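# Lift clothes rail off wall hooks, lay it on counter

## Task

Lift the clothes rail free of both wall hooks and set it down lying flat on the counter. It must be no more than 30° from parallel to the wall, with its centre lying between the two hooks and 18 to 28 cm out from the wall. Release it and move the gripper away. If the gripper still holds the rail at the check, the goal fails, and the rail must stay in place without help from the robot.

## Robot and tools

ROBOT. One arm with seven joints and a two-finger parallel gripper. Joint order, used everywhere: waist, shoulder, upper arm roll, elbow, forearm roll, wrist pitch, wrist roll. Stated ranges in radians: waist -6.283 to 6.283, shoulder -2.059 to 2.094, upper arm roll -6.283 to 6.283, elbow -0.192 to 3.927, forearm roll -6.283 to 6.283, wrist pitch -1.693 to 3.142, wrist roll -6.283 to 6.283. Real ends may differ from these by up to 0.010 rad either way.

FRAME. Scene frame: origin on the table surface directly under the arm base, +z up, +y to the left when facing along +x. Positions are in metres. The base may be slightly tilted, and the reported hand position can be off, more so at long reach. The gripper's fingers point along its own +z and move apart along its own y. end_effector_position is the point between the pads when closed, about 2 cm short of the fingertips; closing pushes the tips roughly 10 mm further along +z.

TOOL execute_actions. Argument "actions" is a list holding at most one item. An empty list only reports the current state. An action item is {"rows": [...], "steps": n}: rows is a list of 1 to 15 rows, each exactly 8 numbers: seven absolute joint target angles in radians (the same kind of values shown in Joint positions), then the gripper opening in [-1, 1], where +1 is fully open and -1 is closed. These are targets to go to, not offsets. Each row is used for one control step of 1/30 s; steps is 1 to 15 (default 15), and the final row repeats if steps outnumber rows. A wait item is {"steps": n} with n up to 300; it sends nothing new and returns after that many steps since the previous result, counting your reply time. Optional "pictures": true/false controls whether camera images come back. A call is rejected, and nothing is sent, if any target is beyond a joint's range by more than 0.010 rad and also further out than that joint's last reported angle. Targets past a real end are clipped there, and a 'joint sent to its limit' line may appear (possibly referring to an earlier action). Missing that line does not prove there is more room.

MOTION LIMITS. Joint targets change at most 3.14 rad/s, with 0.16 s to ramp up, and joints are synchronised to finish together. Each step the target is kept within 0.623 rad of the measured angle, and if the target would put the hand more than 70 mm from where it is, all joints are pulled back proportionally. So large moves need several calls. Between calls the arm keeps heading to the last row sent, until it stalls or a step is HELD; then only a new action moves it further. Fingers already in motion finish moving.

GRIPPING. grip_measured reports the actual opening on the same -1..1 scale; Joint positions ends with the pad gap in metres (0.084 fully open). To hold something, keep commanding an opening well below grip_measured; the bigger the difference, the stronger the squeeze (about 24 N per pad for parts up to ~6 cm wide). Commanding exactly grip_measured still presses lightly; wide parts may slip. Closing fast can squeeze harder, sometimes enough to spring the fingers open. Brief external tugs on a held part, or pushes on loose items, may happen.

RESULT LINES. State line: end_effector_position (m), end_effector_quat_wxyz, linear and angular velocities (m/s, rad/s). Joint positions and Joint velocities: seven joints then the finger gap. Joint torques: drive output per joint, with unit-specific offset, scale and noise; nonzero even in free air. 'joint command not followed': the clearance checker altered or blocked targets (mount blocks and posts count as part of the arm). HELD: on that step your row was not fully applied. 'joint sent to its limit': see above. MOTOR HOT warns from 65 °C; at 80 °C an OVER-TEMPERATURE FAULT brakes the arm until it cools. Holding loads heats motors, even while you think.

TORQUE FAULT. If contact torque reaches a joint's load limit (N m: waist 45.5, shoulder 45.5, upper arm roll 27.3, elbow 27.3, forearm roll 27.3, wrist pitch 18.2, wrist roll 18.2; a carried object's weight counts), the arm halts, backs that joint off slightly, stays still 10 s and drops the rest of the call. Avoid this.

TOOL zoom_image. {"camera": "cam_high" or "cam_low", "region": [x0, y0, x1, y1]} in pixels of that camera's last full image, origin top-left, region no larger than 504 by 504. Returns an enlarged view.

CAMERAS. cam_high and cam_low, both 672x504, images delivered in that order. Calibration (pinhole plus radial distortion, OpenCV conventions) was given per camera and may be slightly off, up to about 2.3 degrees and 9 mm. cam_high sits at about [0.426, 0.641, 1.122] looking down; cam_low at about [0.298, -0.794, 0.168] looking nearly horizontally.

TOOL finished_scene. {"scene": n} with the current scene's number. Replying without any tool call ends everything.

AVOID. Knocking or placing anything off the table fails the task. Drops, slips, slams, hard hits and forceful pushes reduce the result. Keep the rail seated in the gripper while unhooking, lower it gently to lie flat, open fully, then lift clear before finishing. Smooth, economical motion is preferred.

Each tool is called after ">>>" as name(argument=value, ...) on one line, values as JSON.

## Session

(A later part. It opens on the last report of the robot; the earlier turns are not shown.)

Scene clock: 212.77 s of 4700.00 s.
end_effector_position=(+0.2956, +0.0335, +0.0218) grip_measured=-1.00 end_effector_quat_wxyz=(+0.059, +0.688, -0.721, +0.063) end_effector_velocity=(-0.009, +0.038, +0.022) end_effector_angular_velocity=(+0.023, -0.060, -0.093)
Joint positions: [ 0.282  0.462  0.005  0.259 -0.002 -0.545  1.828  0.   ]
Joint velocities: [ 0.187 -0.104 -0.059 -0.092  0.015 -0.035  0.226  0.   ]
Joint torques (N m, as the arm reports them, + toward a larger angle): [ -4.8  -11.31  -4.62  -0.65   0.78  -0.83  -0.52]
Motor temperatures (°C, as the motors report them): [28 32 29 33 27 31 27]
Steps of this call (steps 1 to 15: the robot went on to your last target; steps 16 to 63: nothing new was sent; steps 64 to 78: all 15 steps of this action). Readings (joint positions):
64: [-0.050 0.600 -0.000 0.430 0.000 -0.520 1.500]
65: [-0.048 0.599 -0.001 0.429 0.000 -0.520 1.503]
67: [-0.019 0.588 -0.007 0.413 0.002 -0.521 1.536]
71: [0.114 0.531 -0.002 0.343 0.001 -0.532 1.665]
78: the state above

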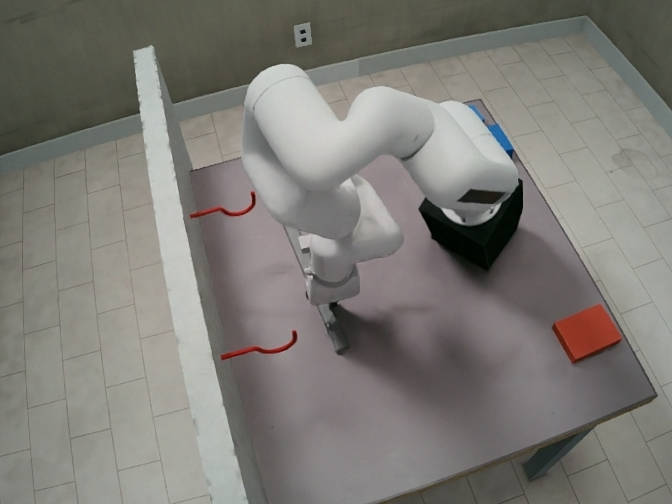

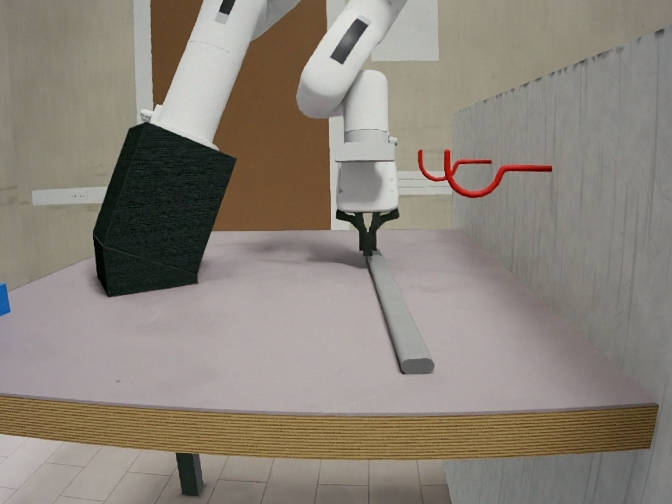

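>>> execute_actions(actions=[{"rows":[[0.3,0.0,0,0.2,0,-0.15,1.85,1]]}])

Scene clock: 216.67 s of 4700.00 s.
end_effector_position=(+0.3343, +0.0585, +0.0921) grip_measured=+1.00 end_effector_quat_wxyz=(+0.055, +0.685, -0.724, +0.065) end_effector_velocity=(-0.017, +0.000, +0.020) end_effector_angular_velocity=(-0.015, +0.069, -0.009)
Joint positions: [ 0.3    0.018 -0.     0.202 -0.    -0.167  1.85   0.084]
Joint velocities: [ 0.001 -0.152  0.001 -0.04  -0.     0.183 -0.     0.   ]
Joint torques (N m, as the arm reports them, + toward a larger angle): [ -1.12 -10.39  -2.95   3.71   0.25  -1.33  -0.47]
Motor temperatures (°C, as the motors report them): [28 32 29 32 27 31 27]
Steps of this call (steps 1 to 30: the robot went on to your last target; steps 31 to 100: nothing new was sent; then 0.07 s passed at rest; steps 101 to 115: all 15 steps of this action). Readings (joint positions):
101: [0.300 0.450 -0.000 0.250 -0.000 -0.550 1.850]
102: [0.300 0.448 0.000 0.250 0.000 -0.548 1.850]
104: [0.300 0.418 0.000 0.245 -0.000 -0.517 1.850]
108: [0.300 0.206 -0.000 0.224 -0.000 -0.334 1.850]
115: the state above

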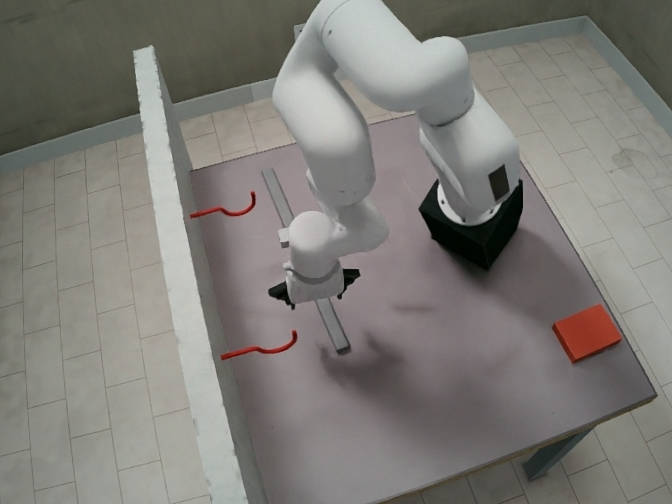

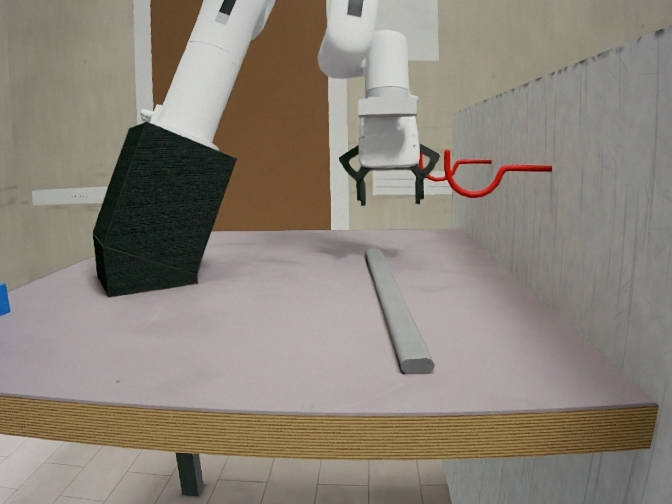

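>>> execute_actions(actions=[{"rows":[[-0.05,0.3,0,0.36,0,-0.3,1.5,1]],"steps":10}], pictures=false)

>>> execute_actions(actions=[{"rows":[[-0.05,0.6,0,0.45,0,-0.52,1.5,1]]}], pictures=false)

>>> execute_actions(actions=[{"rows":[[-0.05,0.5,0,0.17,0,-0.68,1.5,1]]}])

Scene clock: 227.53 s of 4700.00 s.
end_effector_position=(+0.3620, -0.0277, +0.0787) grip_measured=+1.00 end_effector_quat_wxyz=(+0.077, +0.687, -0.716, +0.098) end_effector_velocity=(+0.055, -0.383, -0.062) end_effector_angular_velocity=(-0.327, -0.007, +0.054)
Joint positions: [ 0.071  0.196 -0.     0.305  0.    -0.248  1.622  0.084]
Joint velocities: [-0.938  0.806  0.004  0.424 -0.001 -0.4   -0.933  0.   ]
Joint torques (N m, as the arm reports them, + toward a larger angle): [ -3.43 -12.94  -5.51   2.38   0.73  -1.18  -0.16]
Motor temperatures (°C, as the motors report them): [28 32 29 32 27 31 27]
Steps of this call (steps 1 to 30: the robot went on to your last target; steps 31 to 100: nothing new was sent; then 7.20 s passed at rest; steps 101 to 110: all 10 steps of this action). Readings (joint positions):
101: [0.300 0.000 0.000 0.200 -0.000 -0.150 1.850]
102: [0.298 0.002 0.000 0.201 -0.000 -0.151 1.847]
104: [0.267 0.028 0.003 0.215 -0.001 -0.166 1.814]
108: [0.134 0.142 -0.001 0.277 0.000 -0.221 1.684]
110: the state above

Scene clock: 228.03 s of 4700.00 s.
end_effector_position=(+0.3476, -0.0925, +0.0142) grip_measured=+1.00 end_effector_quat_wxyz=(+0.087, +0.688, -0.710, +0.116) end_effector_velocity=(+0.003, -0.009, -0.010) end_effector_angular_velocity=(-0.009, -0.025, +0.004)
Joint positions: [-0.048  0.591  0.     0.447 -0.    -0.514  1.501  0.084]
Joint velocities: [-0.012  0.064 -0.002  0.03   0.    -0.06  -0.01   0.   ]
Joint torques (N m, as the arm reports them, + toward a larger angle): [ -5.28 -13.66  -6.42   0.52   0.98  -0.98  -0.28]
Motor temperatures (°C, as the motors report them): [28 32 29 32 27 31 27]
Steps of this call (steps 1 to 15: all 15 steps of this action). Readings (joint positions):
1: [0.041 0.223 -0.001 0.319 0.000 -0.261 1.591]
2: [0.014 0.249 -0.001 0.332 0.000 -0.275 1.566]
4: [-0.017 0.322 -0.003 0.364 0.001 -0.322 1.536]
8: [-0.038 0.518 0.001 0.422 -0.000 -0.455 1.512]
15: the state above

Scene clock: 228.53 s of 4700.00 s.
end_effector_position=(+0.2711, -0.0733, +0.0530) grip_measured=+1.00 end_effector_quat_wxyz=(+0.094, +0.687, -0.712, +0.110) end_effector_velocity=(-0.015, +0.005, +0.013) end_effector_angular_velocity=(-0.002, -0.009, +0.002)
Joint positions: [-0.05   0.503  0.     0.179 -0.    -0.675  1.5    0.084]
Joint velocities: [-0.001 -0.026 -0.    -0.068  0.    -0.051 -0.001  0.   ]
Joint torques (N m, as the arm reports them, + toward a larger angle): [ -3.91 -11.59  -5.27  -1.46   0.87  -0.96  -0.37]
Motor temperatures (°C, as the motors report them): [28 32 29 32 27 31 27]
Steps of this call (steps 1 to 15: all 15 steps of this action). Readings (joint positions):
1: [-0.049 0.593 0.000 0.448 -0.000 -0.516 1.501]
2: [-0.049 0.594 0.000 0.447 -0.000 -0.519 1.501]
4: [-0.049 0.584 0.000 0.418 -0.000 -0.539 1.500]
8: [-0.050 0.532 0.000 0.263 -0.000 -0.624 1.500]
15: the state above

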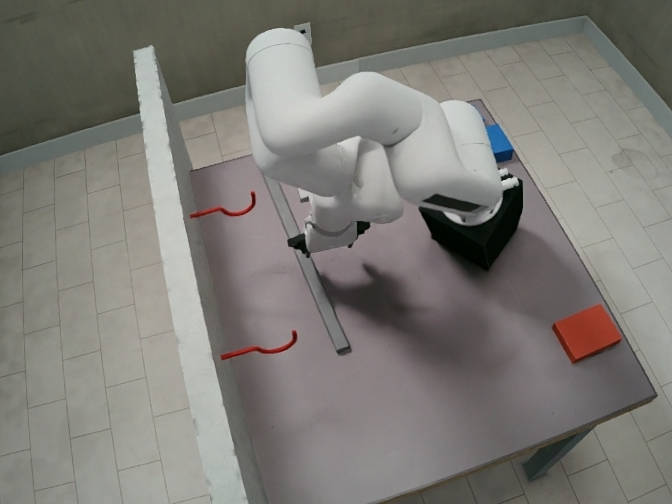

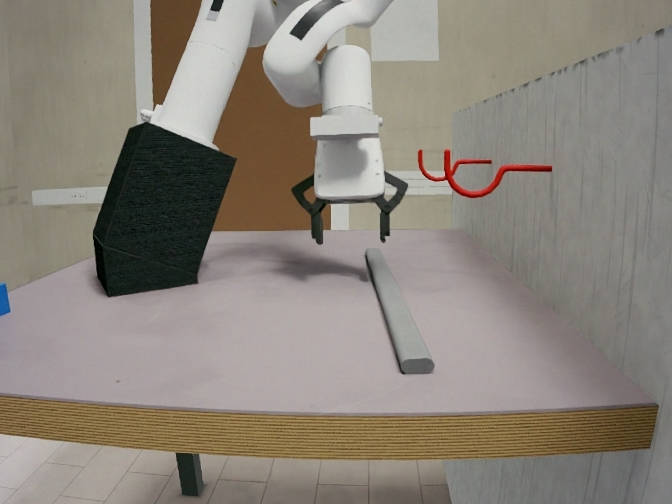

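>>> execute_actions(actions=[{"rows":[[-0.05,0.6,0,0.45,0,-0.52,1.5,1]]}], pictures=false)

>>> execute_actions(actions=[{"rows":[[-0.05,0.63,0,0.17,0,-0.8,1.5,1]]}])

Scene clock: 234.73 s of 4700.00 s.
end_effector_position=(+0.3435, -0.0931, +0.0137) grip_measured=+1.00 end_effector_quat_wxyz=(+0.088, +0.688, -0.711, +0.116) end_effector_velocity=(+0.014, -0.005, -0.012) end_effector_angular_velocity=(+0.002, +0.011, -0.005)
Joint positions: [-0.05   0.597 -0.     0.441  0.    -0.525  1.5    0.084]
Joint velocities: [-0.001  0.029  0.001  0.068  0.     0.051  0.002  0.   ]
Joint torques (N m, as the arm reports them, + toward a larger angle): [ -5.14 -14.53  -6.53  -0.08   0.94  -1.63  -0.43]
Motor temperatures (°C, as the motors report them): [28 32 29 32 27 31 27]
Steps of this call (steps 1 to 15: the robot went on to your last target; steps 16 to 90: nothing new was sent; then 2.70 s passed at rest; steps 91 to 105: all 15 steps of this action). Readings (joint positions):
91: [-0.050 0.500 -0.000 0.170 -0.000 -0.680 1.500]
92: [-0.050 0.501 -0.000 0.172 -0.000 -0.679 1.500]
94: [-0.050 0.512 -0.000 0.201 -0.000 -0.659 1.500]
98: [-0.050 0.566 0.000 0.357 0.000 -0.575 1.500]
105: the state above

Scene clock: 235.23 s of 4700.00 s.
end_effector_position=(+0.2478, -0.0745, +0.0399) grip_measured=+1.00 end_effector_quat_wxyz=(+0.097, +0.687, -0.712, +0.106) end_effector_velocity=(-0.013, +0.006, +0.015) end_effector_angular_velocity=(-0.004, -0.031, +0.011)
Joint positions: [-0.05   0.629  0.     0.18  -0.    -0.79   1.5    0.084]
Joint velocities: [ 0.     0.003  0.    -0.071 -0.    -0.108 -0.002  0.   ]
Joint torques (N m, as the arm reports them, + toward a larger angle): [ -3.76 -11.48  -5.4   -2.8    0.9   -1.18  -0.46]
Motor temperatures (°C, as the motors report them): [28 32 29 32 27 31 27]
Steps of this call (steps 1 to 15: all 15 steps of this action). Readings (joint positions):
1: [-0.050 0.598 -0.000 0.443 0.000 -0.524 1.500]
2: [-0.050 0.599 -0.000 0.443 0.000 -0.525 1.500]
4: [-0.050 0.601 -0.000 0.417 0.000 -0.558 1.500]
8: [-0.050 0.618 -0.000 0.278 -0.000 -0.687 1.500]
15: the state above

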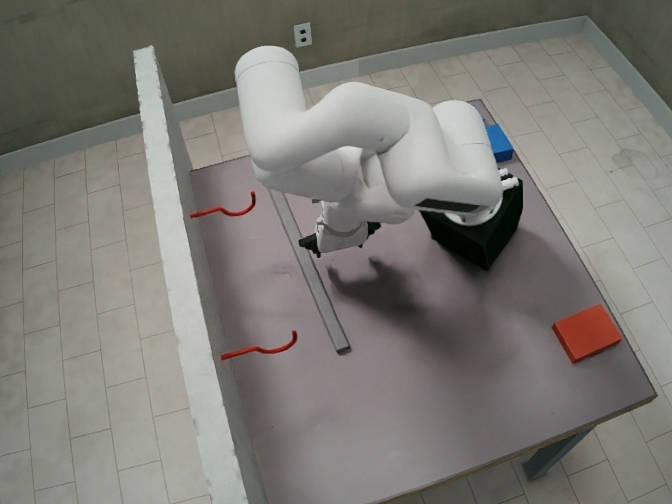

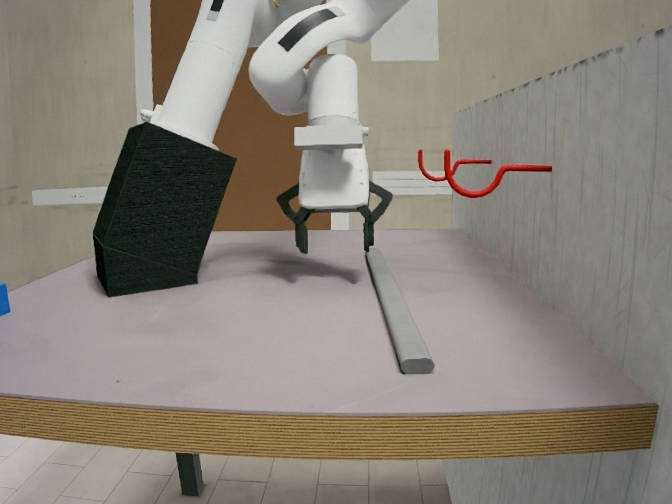

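>>> execute_actions(actions=[{"rows":[[-0.05,0.61,0,0.42,0,-0.54,1.5,1]]}], pictures=false)

>>> execute_actions(actions=[{"rows":[[-0.05,0.61,0,0.42,0,-0.54,1.5,-1]]}], pictures=false)

>>> execute_actions(actions=[{"rows":[[-0.05,0.63,0,0.3,0,-0.68,1.5,-1]]}])

Scene clock: 240.87 s of 4700.00 s.
end_effector_position=(+0.3262, -0.0916, +0.0122) grip_measured=+1.00 end_effector_quat_wxyz=(+0.095, +0.687, -0.712, +0.109) end_effector_velocity=(+0.012, -0.003, -0.008) end_effector_angular_velocity=(+0.003, +0.026, -0.007)
Joint positions: [-0.05   0.611 -0.     0.412 -0.    -0.548  1.5    0.084]
Joint velocities: [ 0.001  0.001 -0.     0.056 -0.     0.081 -0.     0.   ]
Joint torques (N m, as the arm reports them, + toward a larger angle): [ -4.83 -13.76  -6.32  -0.29   0.8   -1.52  -0.37]
Motor temperatures (°C, as the motors report them): [28 32 29 32 27 31 27]
Steps of this call (steps 1 to 30: the robot went on to your last target; steps 31 to 100: nothing new was sent; then 1.80 s passed at rest; steps 101 to 115: all 15 steps of this action). Readings (joint positions):
101: [-0.050 0.630 -0.000 0.170 -0.000 -0.800 1.500]
102: [-0.050 0.630 0.000 0.172 -0.000 -0.797 1.500]
104: [-0.050 0.628 0.000 0.199 -0.000 -0.763 1.500]
108: [-0.050 0.616 0.000 0.340 0.000 -0.627 1.500]
115: the state above

Scene clock: 241.37 s of 4700.00 s.
end_effector_position=(+0.3292, -0.0923, +0.0120) grip_measured=-0.47 end_effector_quat_wxyz=(+0.094, +0.687, -0.712, +0.109) end_effector_velocity=(+0.000, -0.000, -0.000) end_effector_angular_velocity=(-0.000, +0.000, -0.003)
Joint positions: [-0.05   0.609 -0.     0.419  0.    -0.54   1.5    0.023]
Joint velocities: [-0.     0.001 -0.     0.002  0.     0.002  0.002  0.   ]
Joint torques (N m, as the arm reports them, + toward a larger angle): [ -4.67 -12.55  -5.65   0.96   0.62  -0.83  -0.29]
Motor temperatures (°C, as the motors report them): [28 32 29 32 27 31 27]
Steps of this call (steps 1 to 15: all 15 steps of this action). Readings (joint positions):
1: [-0.050 0.611 0.000 0.413 -0.000 -0.546 1.500]
2: [-0.050 0.611 0.000 0.415 -0.000 -0.544 1.500]
4: [-0.050 0.610 0.000 0.417 -0.000 -0.542 1.500]
8: [-0.050 0.610 -0.000 0.418 0.000 -0.540 1.500]
15: the state above

Scene clock: 241.87 s of 4700.00 s.
end_effector_position=(+0.2873, -0.0841, +0.0219) grip_measured=-1.00 end_effector_quat_wxyz=(+0.094, +0.687, -0.712, +0.109) end_effector_velocity=(-0.005, -0.000, +0.004) end_effector_angular_velocity=(-0.004, -0.008, -0.001)
Joint positions: [-0.05   0.63   0.     0.303 -0.    -0.677  1.5    0.   ]
Joint velocities: [-0.001  0.    -0.003 -0.021  0.001 -0.028 -0.     0.   ]
Joint torques (N m, as the arm reports them, + toward a larger angle): [ -4.36 -12.43  -5.82  -1.26   0.9   -1.04  -0.33]
Motor temperatures (°C, as the motors report them): [28 32 29 32 27 31 27]
Steps of this call (steps 1 to 15: all 15 steps of this action). Readings (joint positions):
1: [-0.050 0.609 -0.000 0.419 0.000 -0.540 1.500]
2: [-0.050 0.610 -0.000 0.418 0.000 -0.543 1.500]
4: [-0.050 0.613 -0.001 0.397 0.000 -0.578 1.500]
8: [-0.050 0.629 0.001 0.318 -0.000 -0.651 1.500]
15: the state above

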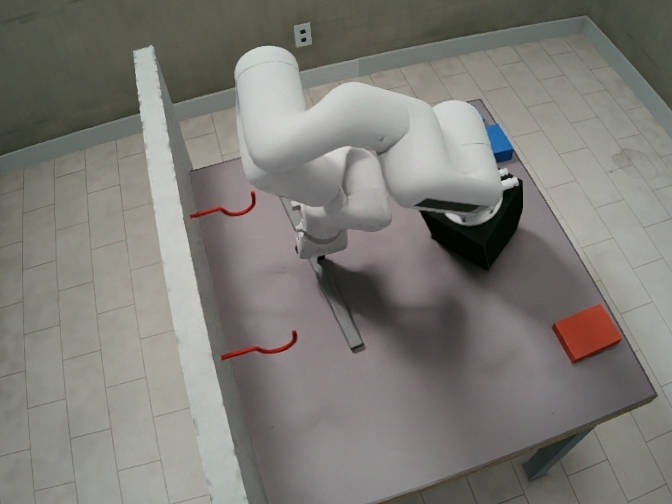

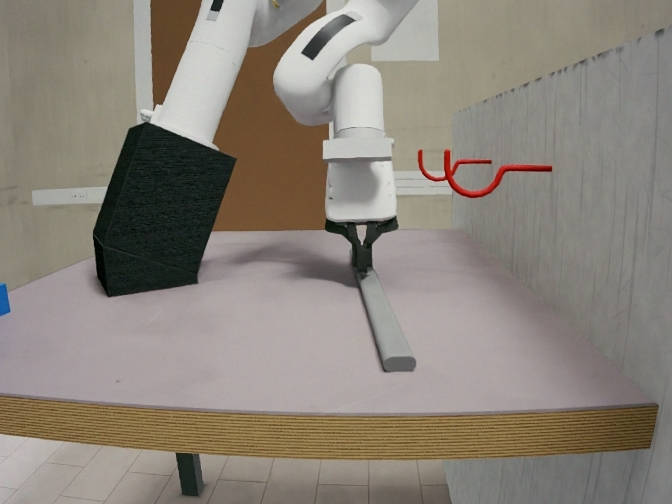

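Moved back ~4 cm. Clear away and finish.

>>> execute_actions(actions=[{"rows":[[-0.05,0.1,0,0.2,0,-0.25,1.5,1]]}], pictures=false)

>>> finished_scene(scene=1)

Scene clock: 245.93 s of 4700.00 s.
end_effector_position=(+0.3323, -0.0657, +0.1022) grip_measured=+1.00 end_effector_quat_wxyz=(+0.093, +0.687, -0.712, +0.110) end_effector_velocity=(-0.021, +0.014, +0.033) end_effector_angular_velocity=(+0.011, +0.085, -0.019)
Joint positions: [-0.05   0.127 -0.     0.206  0.    -0.275  1.5    0.084]
Joint velocities: [ 0.002 -0.255  0.003 -0.08  -0.     0.263 -0.002  0.   ]
Joint torques (N m, as the arm reports them, + toward a larger angle): [-3.35 -8.72 -5.06  3.18  0.82 -1.07 -0.33]
Motor temperatures (°C, as the motors report them): [28 32 29 32 27 31 27]
Steps of this call (steps 1 to 15: the robot went on to your last target; steps 16 to 90: nothing new was sent; then 0.57 s passed at rest; steps 91 to 105: all 15 steps of this action). Readings (joint positions):
91: [-0.050 0.630 0.000 0.300 0.000 -0.680 1.500]
92: [-0.050 0.628 0.000 0.300 0.000 -0.678 1.500]
94: [-0.050 0.598 0.000 0.292 -0.000 -0.650 1.500]
98: [-0.050 0.385 0.000 0.255 -0.000 -0.481 1.500]
105: the state above

The scene is finished: the task was done.


## Next scene

The same job, from a new start.

>>> execute_actions(actions=[])

Scene clock: 0.00 s of 4700.00 s.
end_effector_position=(+0.0318, +0.4303, +0.2285) grip_measured=+1.00 end_effector_quat_wxyz=(-0.038, +0.920, -0.344, -0.187) end_effector_velocity=(+0.000, +0.000, +0.000) end_effector_angular_velocity=(+0.000, +0.000, -0.001)
Joint positions: [ 1.384 -0.3    0.348  0.367  0.363  0.227  1.938  0.084]
Joint velocities: [ 0.     0.    -0.     0.001  0.     0.     0.    -0.   ]
Joint torques (N m, as the arm reports them, + toward a larger angle): no reading
Motor temperatures (°C, as the motors report them): [28 30 28 31 27 30 27]

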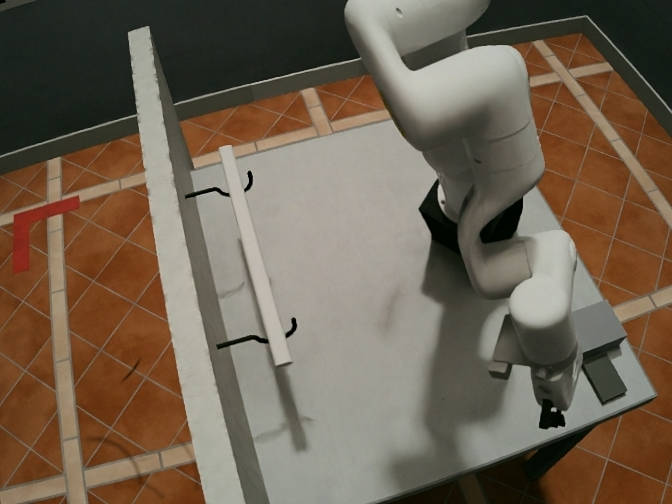

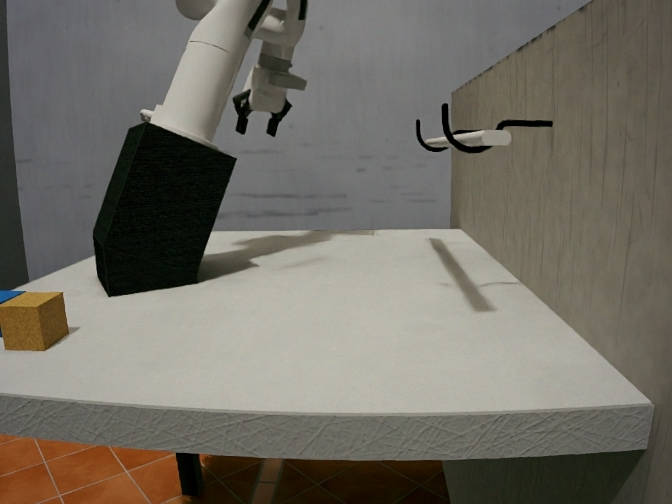

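>>> execute_actions(actions=[{"rows":[[0.08,-0.6,0,0.3,0,0.55,1.56,1]]}], pictures=false)

>>> execute_actions(actions=[{"steps":20}])

Scene clock: 4.93 s of 4700.00 s.
end_effector_position=(+0.1942, +0.3707, +0.2061) grip_measured=+1.00 end_effector_quat_wxyz=(-0.023, +0.908, -0.406, -0.098) end_effector_velocity=(+0.352, -0.219, -0.034) end_effector_angular_velocity=(-0.327, -0.290, -0.433)
Joint positions: [ 1.066 -0.427  0.2    0.339  0.209  0.364  1.778  0.084]
Joint velocities: [-0.828 -0.251 -0.289 -0.056 -0.302  0.269 -0.314  0.   ]
Joint torques (N m, as the arm reports them, + toward a larger angle): [  3.68 -10.16   2.58   9.48  -0.33  -1.14  -0.76]
Motor temperatures (°C, as the motors report them): [28 31 28 33 27 30 27]
Steps of this call (steps 1 to 90: nothing new was sent; then 1.43 s passed at rest; steps 91 to 105: all 15 steps of this action). Readings (joint positions):
91: [1.384 -0.300 0.348 0.367 0.363 0.227 1.938]
92: [1.382 -0.301 0.347 0.366 0.361 0.229 1.936]
94: [1.354 -0.315 0.334 0.363 0.343 0.246 1.917]
98: [1.251 -0.361 0.276 0.354 0.289 0.293 1.860]
105: the state above

Scene clock: 5.60 s of 4700.00 s.
end_effector_position=(+0.3665, +0.1645, +0.2119) grip_measured=+1.00 end_effector_quat_wxyz=(+0.038, +0.808, -0.588, +0.029) end_effector_velocity=(+0.143, -0.377, +0.060) end_effector_angular_velocity=(-0.383, -0.195, -0.727)
Joint positions: [ 0.453 -0.546  0.063  0.312  0.066  0.492  1.628  0.084]
Joint velocities: [-0.976 -0.142 -0.164 -0.032 -0.171  0.153 -0.178  0.   ]
Joint torques (N m, as the arm reports them, + toward a larger angle): [ 0.99 -9.21 -2.47 10.6   0.07 -1.06 -0.26]
Motor temperatures (°C, as the motors report them): [28 31 28 33 27 30 27]
Steps of this call (steps 1 to 20: the robot went on to your last target). Readings (joint positions):
1: [1.038 -0.435 0.191 0.337 0.199 0.372 1.768]
2: [1.010 -0.443 0.181 0.335 0.190 0.381 1.758]
4: [0.953 -0.458 0.164 0.332 0.172 0.397 1.739]
8: [0.834 -0.485 0.133 0.326 0.139 0.426 1.705]
20: the state above

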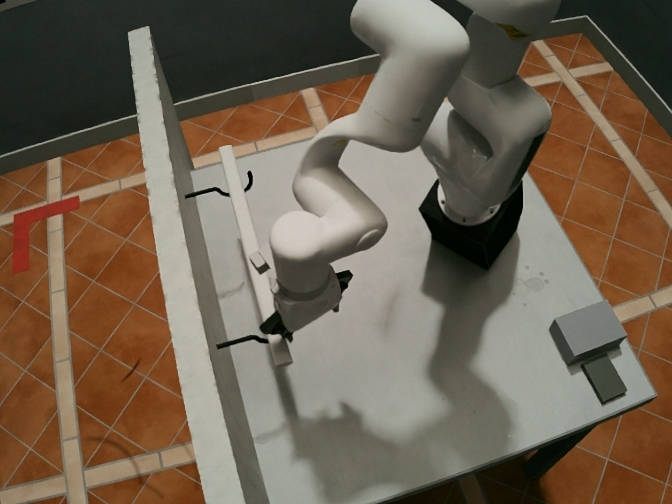

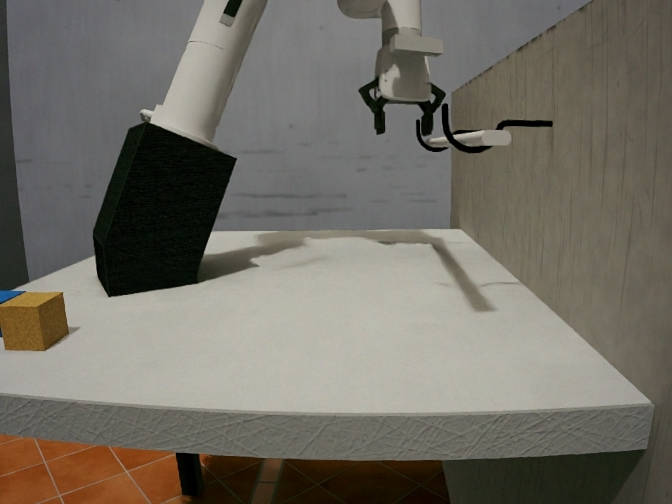

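Close to the rail; raise it quickly to avoid hitting.

>>> execute_actions(actions=[{"rows":[[0.08,-0.75,0,0.35,0,0.75,1.56,1]]}])

Scene clock: 8.20 s of 4700.00 s.
end_effector_position=(+0.3899, +0.0292, +0.2902) grip_measured=+1.00 end_effector_quat_wxyz=(+0.082, +0.711, -0.692, +0.091) end_effector_velocity=(-0.002, +0.002, +0.008) end_effector_angular_velocity=(-0.000, +0.006, -0.002)
Joint positions: [ 0.08  -0.746  0.     0.348 -0.     0.746  1.56   0.084]
Joint velocities: [-0.001 -0.026 -0.     0.012  0.     0.043 -0.     0.   ]
Joint torques (N m, as the arm reports them, + toward a larger angle): [ 0.05 -6.15 -3.84 13.33  0.06 -1.13 -0.33]
Motor temperatures (°C, as the motors report them): [28 31 28 34 27 30 27]
Steps of this call (steps 1 to 30: the robot went on to your last target; steps 31 to 63: nothing new was sent; steps 64 to 78: all 15 steps of this action). Readings (joint positions):
64: [0.080 -0.600 0.000 0.300 0.000 0.550 1.560]
65: [0.080 -0.601 0.000 0.300 0.000 0.553 1.560]
67: [0.080 -0.623 0.000 0.306 -0.000 0.587 1.560]
71: [0.080 -0.718 -0.000 0.342 0.000 0.702 1.560]
78: the state above

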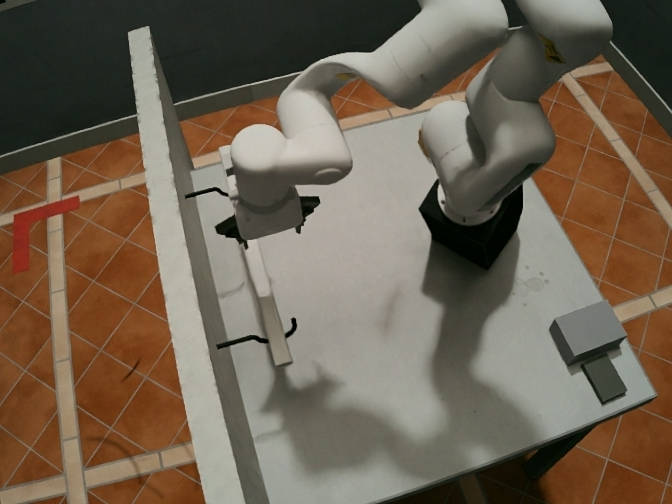

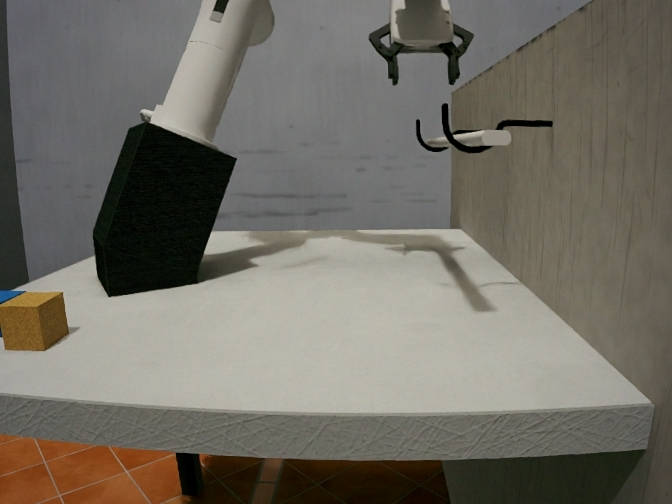

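>>> execute_actions(actions=[{"rows":[[0.05,-0.18,0,0.49,0,0.32,1.53,1]]}])

Scene clock: 13.37 s of 4700.00 s.
end_effector_position=(+0.4426, -0.0063, +0.1929) grip_measured=+1.00 end_effector_quat_wxyz=(+0.089, +0.711, -0.692, +0.090) end_effector_velocity=(-0.001, -0.042, -0.119) end_effector_angular_velocity=(-0.008, +0.060, -0.013)
Joint positions: [ 0.052 -0.223 -0.     0.473  0.     0.359  1.533  0.084]
Joint velocities: [-0.025  0.479 -0.     0.063 -0.    -0.355 -0.027 -0.   ]
Joint torques (N m, as the arm reports them, + toward a larger angle): [ -1.84 -19.63  -4.94  14.9   -0.03  -2.72  -0.1 ]
Motor temperatures (°C, as the motors report them): [28 31 28 36 27 30 27]
Steps of this call (steps 1 to 15: the robot went on to your last target; steps 16 to 140: nothing new was sent; steps 141 to 155: all 15 steps of this action). Readings (joint positions):
141: [0.080 -0.750 -0.000 0.350 0.000 0.750 1.560]
142: [0.080 -0.748 -0.000 0.350 0.000 0.748 1.560]
144: [0.078 -0.718 -0.000 0.359 0.000 0.723 1.558]
148: [0.068 -0.520 0.000 0.408 -0.000 0.576 1.548]
155: the state above

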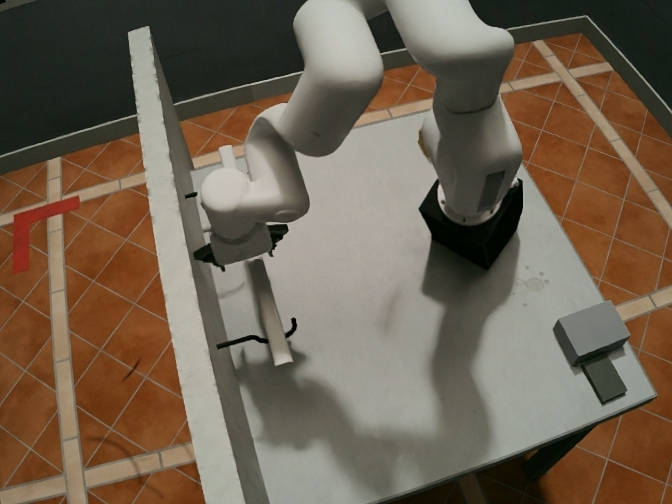

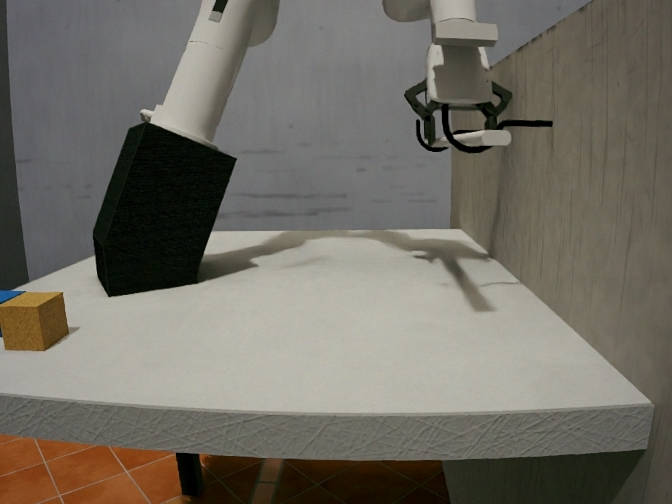

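Need a bit deeper; descend slightly, then close.

>>> execute_actions(actions=[{"rows":[[0.05,-0.08,0,0.52,0,0.25,1.53,1]],"steps":10}], pictures=false)

>>> execute_actions(actions=[{"rows":[[0.05,-0.08,0,0.52,0,0.25,1.53,-1]]}])

Scene clock: 21.57 s of 4700.00 s.
end_effector_position=(+0.4430, -0.0162, +0.1591) grip_measured=+1.00 end_effector_quat_wxyz=(+0.094, +0.710, -0.692, +0.085) end_effector_velocity=(+0.000, -0.004, -0.016) end_effector_angular_velocity=(-0.000, +0.000, +0.002)
Joint positions: [ 0.05  -0.086 -0.     0.497  0.     0.261  1.53   0.084]
Joint velocities: [ 0.001  0.064 -0.001  0.009 -0.    -0.055 -0.002 -0.   ]
Joint torques (N m, as the arm reports them, + toward a larger angle): [ -2.21 -17.45  -4.54  25.25   0.12  -6.19  -0.44]
Motor temperatures (°C, as the motors report them): [28 31 28 46 27 33 27]
Steps of this call (steps 1 to 30: the robot went on to your last target; steps 31 to 100: nothing new was sent; then 4.53 s passed at rest; steps 101 to 110: all 10 steps of this action). Readings (joint positions):
101: [0.050 -0.180 -0.000 0.478 0.000 0.321 1.530]
102: [0.050 -0.178 -0.000 0.479 -0.000 0.320 1.530]
104: [0.050 -0.151 -0.000 0.484 0.000 0.301 1.530]
108: [0.050 -0.093 0.000 0.496 0.000 0.266 1.530]
110: the state above

Scene clock: 22.07 s of 4700.00 s.
end_effector_position=(+0.4528, -0.0153, +0.1614) grip_measured=-0.25 end_effector_quat_wxyz=(+0.088, +0.711, -0.692, +0.092) end_effector_velocity=(-0.002, -0.000, -0.000) end_effector_angular_velocity=(-0.001, +0.006, +0.004)
Joint positions: [ 0.05  -0.08   0.     0.514  0.001  0.253  1.531  0.033]
Joint velocities: [-0.001 -0.002 -0.    -0.002 -0.002  0.004 -0.005 -0.004]
Joint torques (N m, as the arm reports them, + toward a larger angle): [ -4.19 -17.46  -6.42  19.98  -0.88  -5.85  -1.12]
Motor temperatures (°C, as the motors report them): [28 31 28 46 27 33 27]
Steps of this call (steps 1 to 15: all 15 steps of this action). Readings (joint positions):
1: [0.050 -0.084 -0.000 0.498 -0.000 0.259 1.530]
2: [0.050 -0.083 0.000 0.501 -0.000 0.257 1.530]
4: [0.050 -0.082 0.000 0.508 -0.000 0.253 1.530]
8: [0.050 -0.080 0.001 0.517 0.000 0.251 1.530]
15: the state above

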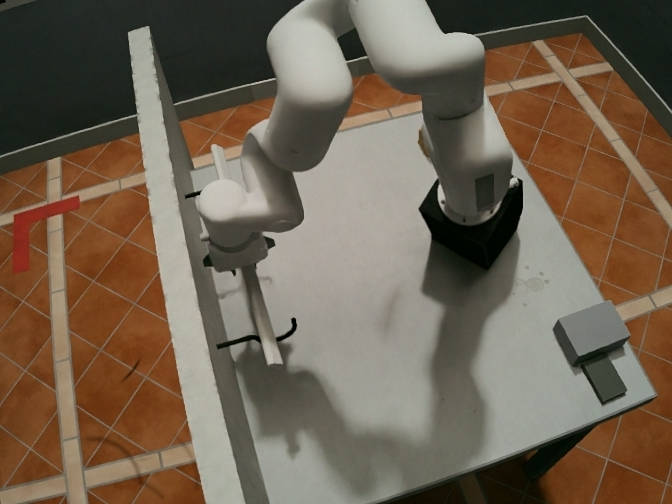

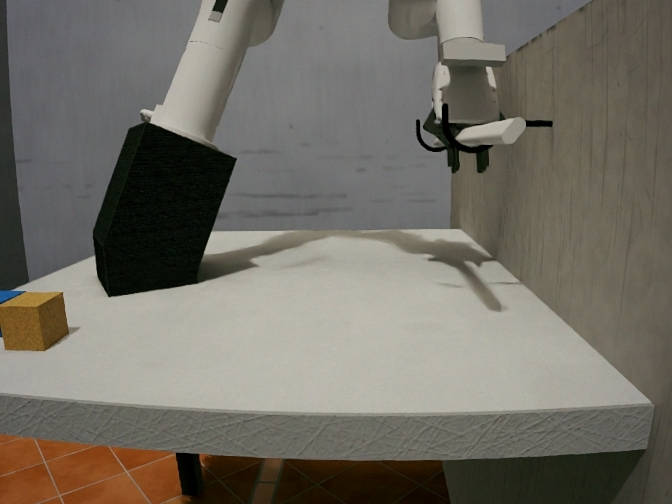

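>>> execute_actions(actions=[{"rows":[[0.05,-0.6,0,0.33,0,0.58,1.53,-1]]}])

Scene clock: 29.40 s of 4700.00 s.
end_effector_position=(+0.4037, +0.0086, +0.2531) grip_measured=-0.71 end_effector_quat_wxyz=(+0.083, +0.712, -0.691, +0.097) end_effector_velocity=(-0.074, +0.009, +0.021) end_effector_angular_velocity=(+0.001, +0.090, -0.018)
Joint positions: [ 0.05  -0.571 -0.     0.343 -0.     0.558  1.53   0.013]
Joint velocities: [ 0.002 -0.286  0.005 -0.146  0.     0.231  0.001 -0.001]
Joint torques (N m, as the arm reports them, + toward a larger angle): [-0.84 -5.75 -4.28 12.94  0.05 -1.46 -0.17]
Motor temperatures (°C, as the motors report them): [28 32 28 50 27 36 27]
Steps of this call (steps 1 to 15: the robot went on to your last target; steps 16 to 90: nothing new was sent; then 3.83 s passed at rest; steps 91 to 105: all 15 steps of this action). Readings (joint positions):
91: [0.050 -0.080 0.000 0.514 -0.000 0.254 1.530]
92: [0.050 -0.082 0.000 0.514 -0.000 0.255 1.530]
94: [0.049 -0.111 -0.001 0.506 -0.000 0.273 1.530]
98: [0.049 -0.312 -0.001 0.446 -0.001 0.390 1.529]
105: the state above

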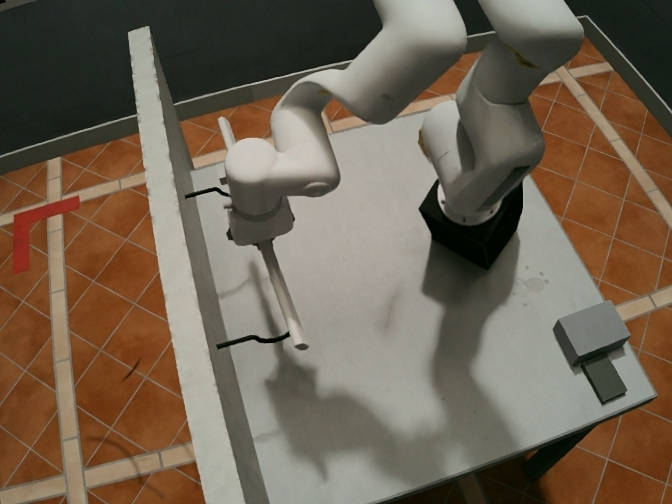

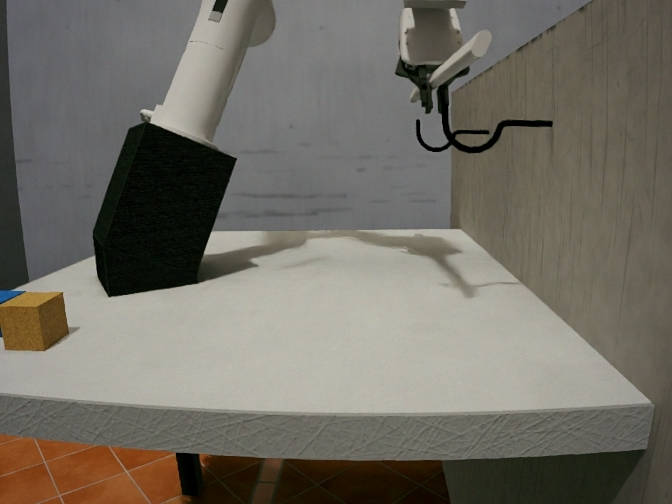

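Off the hooks. Pull back and lower to x≈0.26.

>>> execute_actions(actions=[{"rows":[[0.05,-0.6,0,0.0,0,0.25,1.53,-1]]}], pictures=false)

>>> execute_actions(actions=[{"rows":[[0.05,0.1,0,0.1,0,-0.35,1.53,-1]]}], pictures=false)

>>> execute_actions(actions=[{"rows":[[0.05,0.5,0,0.17,0,-0.68,1.53,-1]]}])

Scene clock: 33.40 s of 4700.00 s.
end_effector_position=(+0.3098, -0.0063, +0.1897) grip_measured=-0.71 end_effector_quat_wxyz=(+0.086, +0.712, -0.691, +0.094) end_effector_velocity=(-0.001, -0.001, -0.005) end_effector_angular_velocity=(-0.001, -0.096, +0.026)
Joint positions: [ 0.05  -0.6   -0.     0.014 -0.     0.266  1.53   0.013]
Joint velocities: [ 0.001 -0.013  0.001 -0.086 -0.    -0.173  0.    -0.   ]
Joint torques (N m, as the arm reports them, + toward a larger angle): [ 0.1  -5.22 -2.9  10.35  0.72 -1.52 -0.35]
Motor temperatures (°C, as the motors report them): [28 32 28 48 27 35 27]
Steps of this call (steps 1 to 30: the robot went on to your last target; steps 31 to 100: nothing new was sent; then 0.17 s passed at rest; steps 101 to 115: all 15 steps of this action). Readings (joint positions):
101: [0.050 -0.600 0.000 0.330 0.000 0.580 1.530]
102: [0.050 -0.600 0.000 0.328 0.000 0.577 1.530]
104: [0.050 -0.601 0.000 0.301 -0.000 0.542 1.530]
108: [0.050 -0.599 -0.000 0.151 -0.000 0.405 1.530]
115: the state above

Scene clock: 33.90 s of 4700.00 s.
end_effector_position=(+0.2995, -0.0282, +0.1046) grip_measured=-0.71 end_effector_quat_wxyz=(+0.087, +0.711, -0.691, +0.093) end_effector_velocity=(-0.012, -0.018, -0.060) end_effector_angular_velocity=(-0.003, -0.039, +0.004)
Joint positions: [ 0.05   0.054  0.     0.091 -0.    -0.306  1.53   0.013]
Joint velocities: [-0.002  0.48  -0.004  0.075  0.    -0.444  0.    -0.   ]
Joint torques (N m, as the arm reports them, + toward a larger angle): [ -2.73 -16.12  -4.41   3.21   0.81  -1.31  -0.4 ]
Motor temperatures (°C, as the motors report them): [28 32 28 48 27 35 27]
Steps of this call (steps 1 to 15: all 15 steps of this action). Readings (joint positions):
1: [0.050 -0.600 -0.000 0.012 -0.000 0.261 1.530]
2: [0.050 -0.599 -0.000 0.010 -0.000 0.255 1.530]
4: [0.050 -0.568 -0.000 0.012 -0.000 0.219 1.530]
8: [0.050 -0.327 0.000 0.048 -0.000 -0.005 1.530]
15: the state above

Scene clock: 34.40 s of 4700.00 s.
end_effector_position=(+0.2715, -0.0426, +0.0480) grip_measured=-0.71 end_effector_quat_wxyz=(+0.085, +0.712, -0.691, +0.095) end_effector_velocity=(+0.007, -0.004, -0.013) end_effector_angular_velocity=(-0.002, -0.050, +0.011)
Joint positions: [ 0.05   0.485  0.     0.167 -0.    -0.668  1.53   0.013]
Joint velocities: [-0.     0.118 -0.001  0.04   0.    -0.13   0.    -0.   ]
Joint torques (N m, as the arm reports them, + toward a larger angle): [ -3.6  -12.98  -5.09  -2.53   1.13  -0.84  -0.16]
Motor temperatures (°C, as the motors report them): [28 32 28 48 27 35 27]
Steps of this call (steps 1 to 15: all 15 steps of this action). Readings (joint positions):
1: [0.050 0.067 0.000 0.093 -0.000 -0.319 1.530]
2: [0.050 0.077 0.000 0.096 -0.000 -0.330 1.530]
4: [0.050 0.118 -0.000 0.105 -0.000 -0.370 1.530]
8: [0.050 0.336 0.000 0.144 -0.000 -0.546 1.530]
15: the state above

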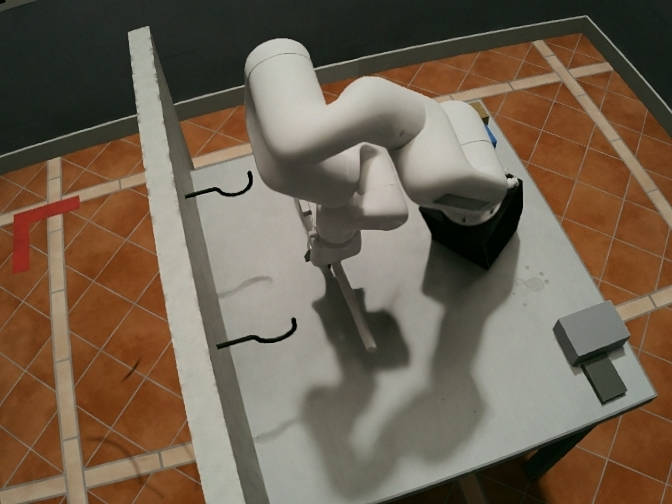

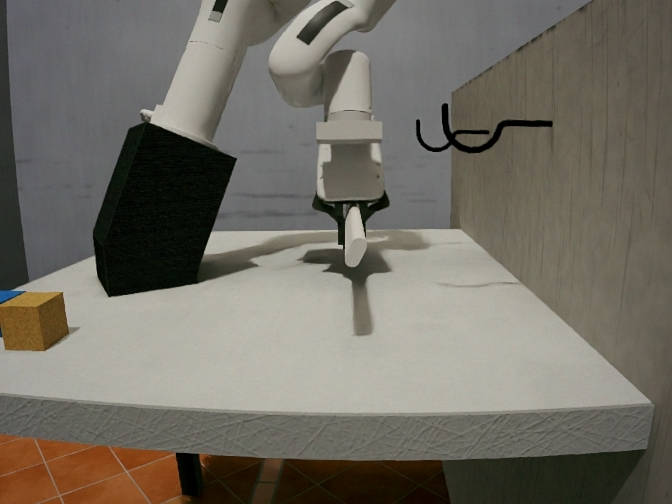

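Lower a touch, release, retreat.

>>> execute_actions(actions=[{"rows":[[0.05,0.58,0,0.2,0,-0.73,1.53,-1],[0.05,0.58,0,0.2,0,-0.73,1.53,-1],[0.05,0.58,0,0.2,0,-0.73,1.53,-1],[0.05,0.58,0,0.2,0,-0.73,1.53,-1],[0.05,0.58,0,0.2,0,-0.73,1.53,-1],[0.05,0.58,0,0.2,0,-0.73,1.53,-1],[0.05,0.58,0,0.2,0,-0.73,1.53,-1],[0.05,0.58,0,0.2,0,-0.73,1.53,1]]}], pictures=false)

>>> execute_actions(actions=[{"rows":[[0.05,0.1,0,0.1,0,-0.35,1.53,1]]}])

Scene clock: 39.40 s of 4700.00 s.
end_effector_position=(+0.2664, -0.0463, +0.0341) grip_measured=+0.48 end_effector_quat_wxyz=(+0.085, +0.711, -0.691, +0.095) end_effector_velocity=(-0.001, +0.001, -0.002) end_effector_angular_velocity=(+0.002, +0.001, +0.000)
Joint positions: [ 0.05   0.578 -0.     0.199  0.    -0.729  1.53   0.064]
Joint velocities: [ 0.001  0.011  0.002  0.004 -0.001 -0.006  0.002  0.195]
Joint torques (N m, as the arm reports them, + toward a larger angle): [ -3.58 -11.61  -4.85  -2.67   0.61  -1.04  -0.26]
Motor temperatures (°C, as the motors report them): [28 32 28 44 27 35 27]
Steps of this call (steps 1 to 30: the robot went on to your last target; steps 31 to 100: nothing new was sent; then 1.17 s passed at rest; steps 101 to 115: all 15 steps of this action). Readings (joint positions):
101: [0.050 0.500 0.000 0.170 0.000 -0.680 1.530]
102: [0.050 0.502 -0.000 0.171 -0.000 -0.682 1.530]
104: [0.050 0.527 -0.000 0.181 0.000 -0.699 1.530]
108: [0.050 0.570 0.000 0.195 -0.000 -0.722 1.530]
115: the state above

Scene clock: 39.90 s of 4700.00 s.
end_effector_position=(+0.2989, -0.0305, +0.0964) grip_measured=+1.00 end_effector_quat_wxyz=(+0.085, +0.712, -0.691, +0.095) end_effector_velocity=(-0.014, +0.006, +0.018) end_effector_angular_velocity=(+0.002, +0.056, -0.010)
Joint positions: [ 0.05   0.119 -0.     0.104 -0.    -0.366  1.53   0.084]
Joint velocities: [ 0.001 -0.164  0.002 -0.05  -0.     0.171 -0.001 -0.   ]
Joint torques (N m, as the arm reports them, + toward a larger angle): [-2.38 -8.87 -3.97  1.72  0.68 -1.39 -0.25]
Motor temperatures (°C, as the motors report them): [28 32 28 44 27 34 27]
Steps of this call (steps 1 to 15: all 15 steps of this action). Readings (joint positions):
1: [0.050 0.579 -0.000 0.200 0.000 -0.730 1.530]
2: [0.050 0.577 -0.000 0.199 0.000 -0.728 1.530]
4: [0.050 0.548 0.000 0.192 0.000 -0.700 1.530]
8: [0.050 0.321 -0.000 0.147 0.000 -0.525 1.530]
15: the state above

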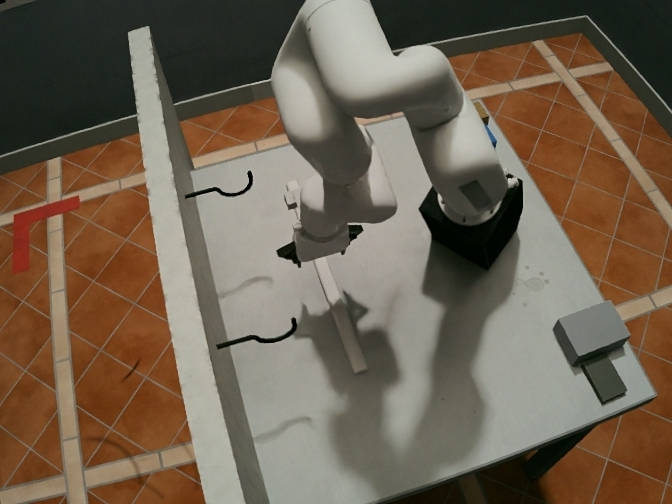

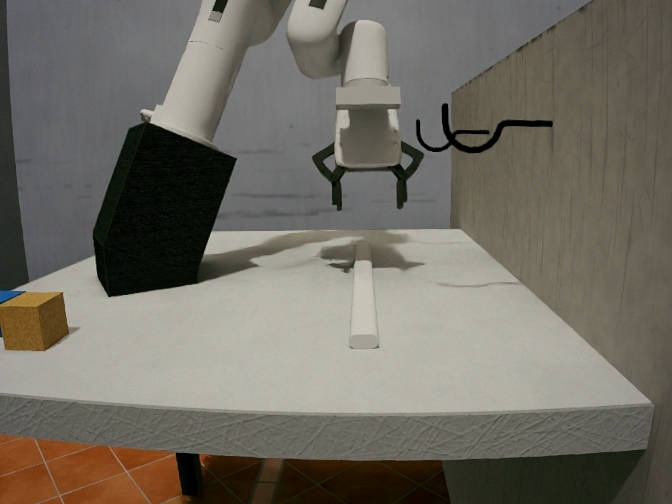

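>>> finished_scene(scene=2)

The scene is finished: the task was done.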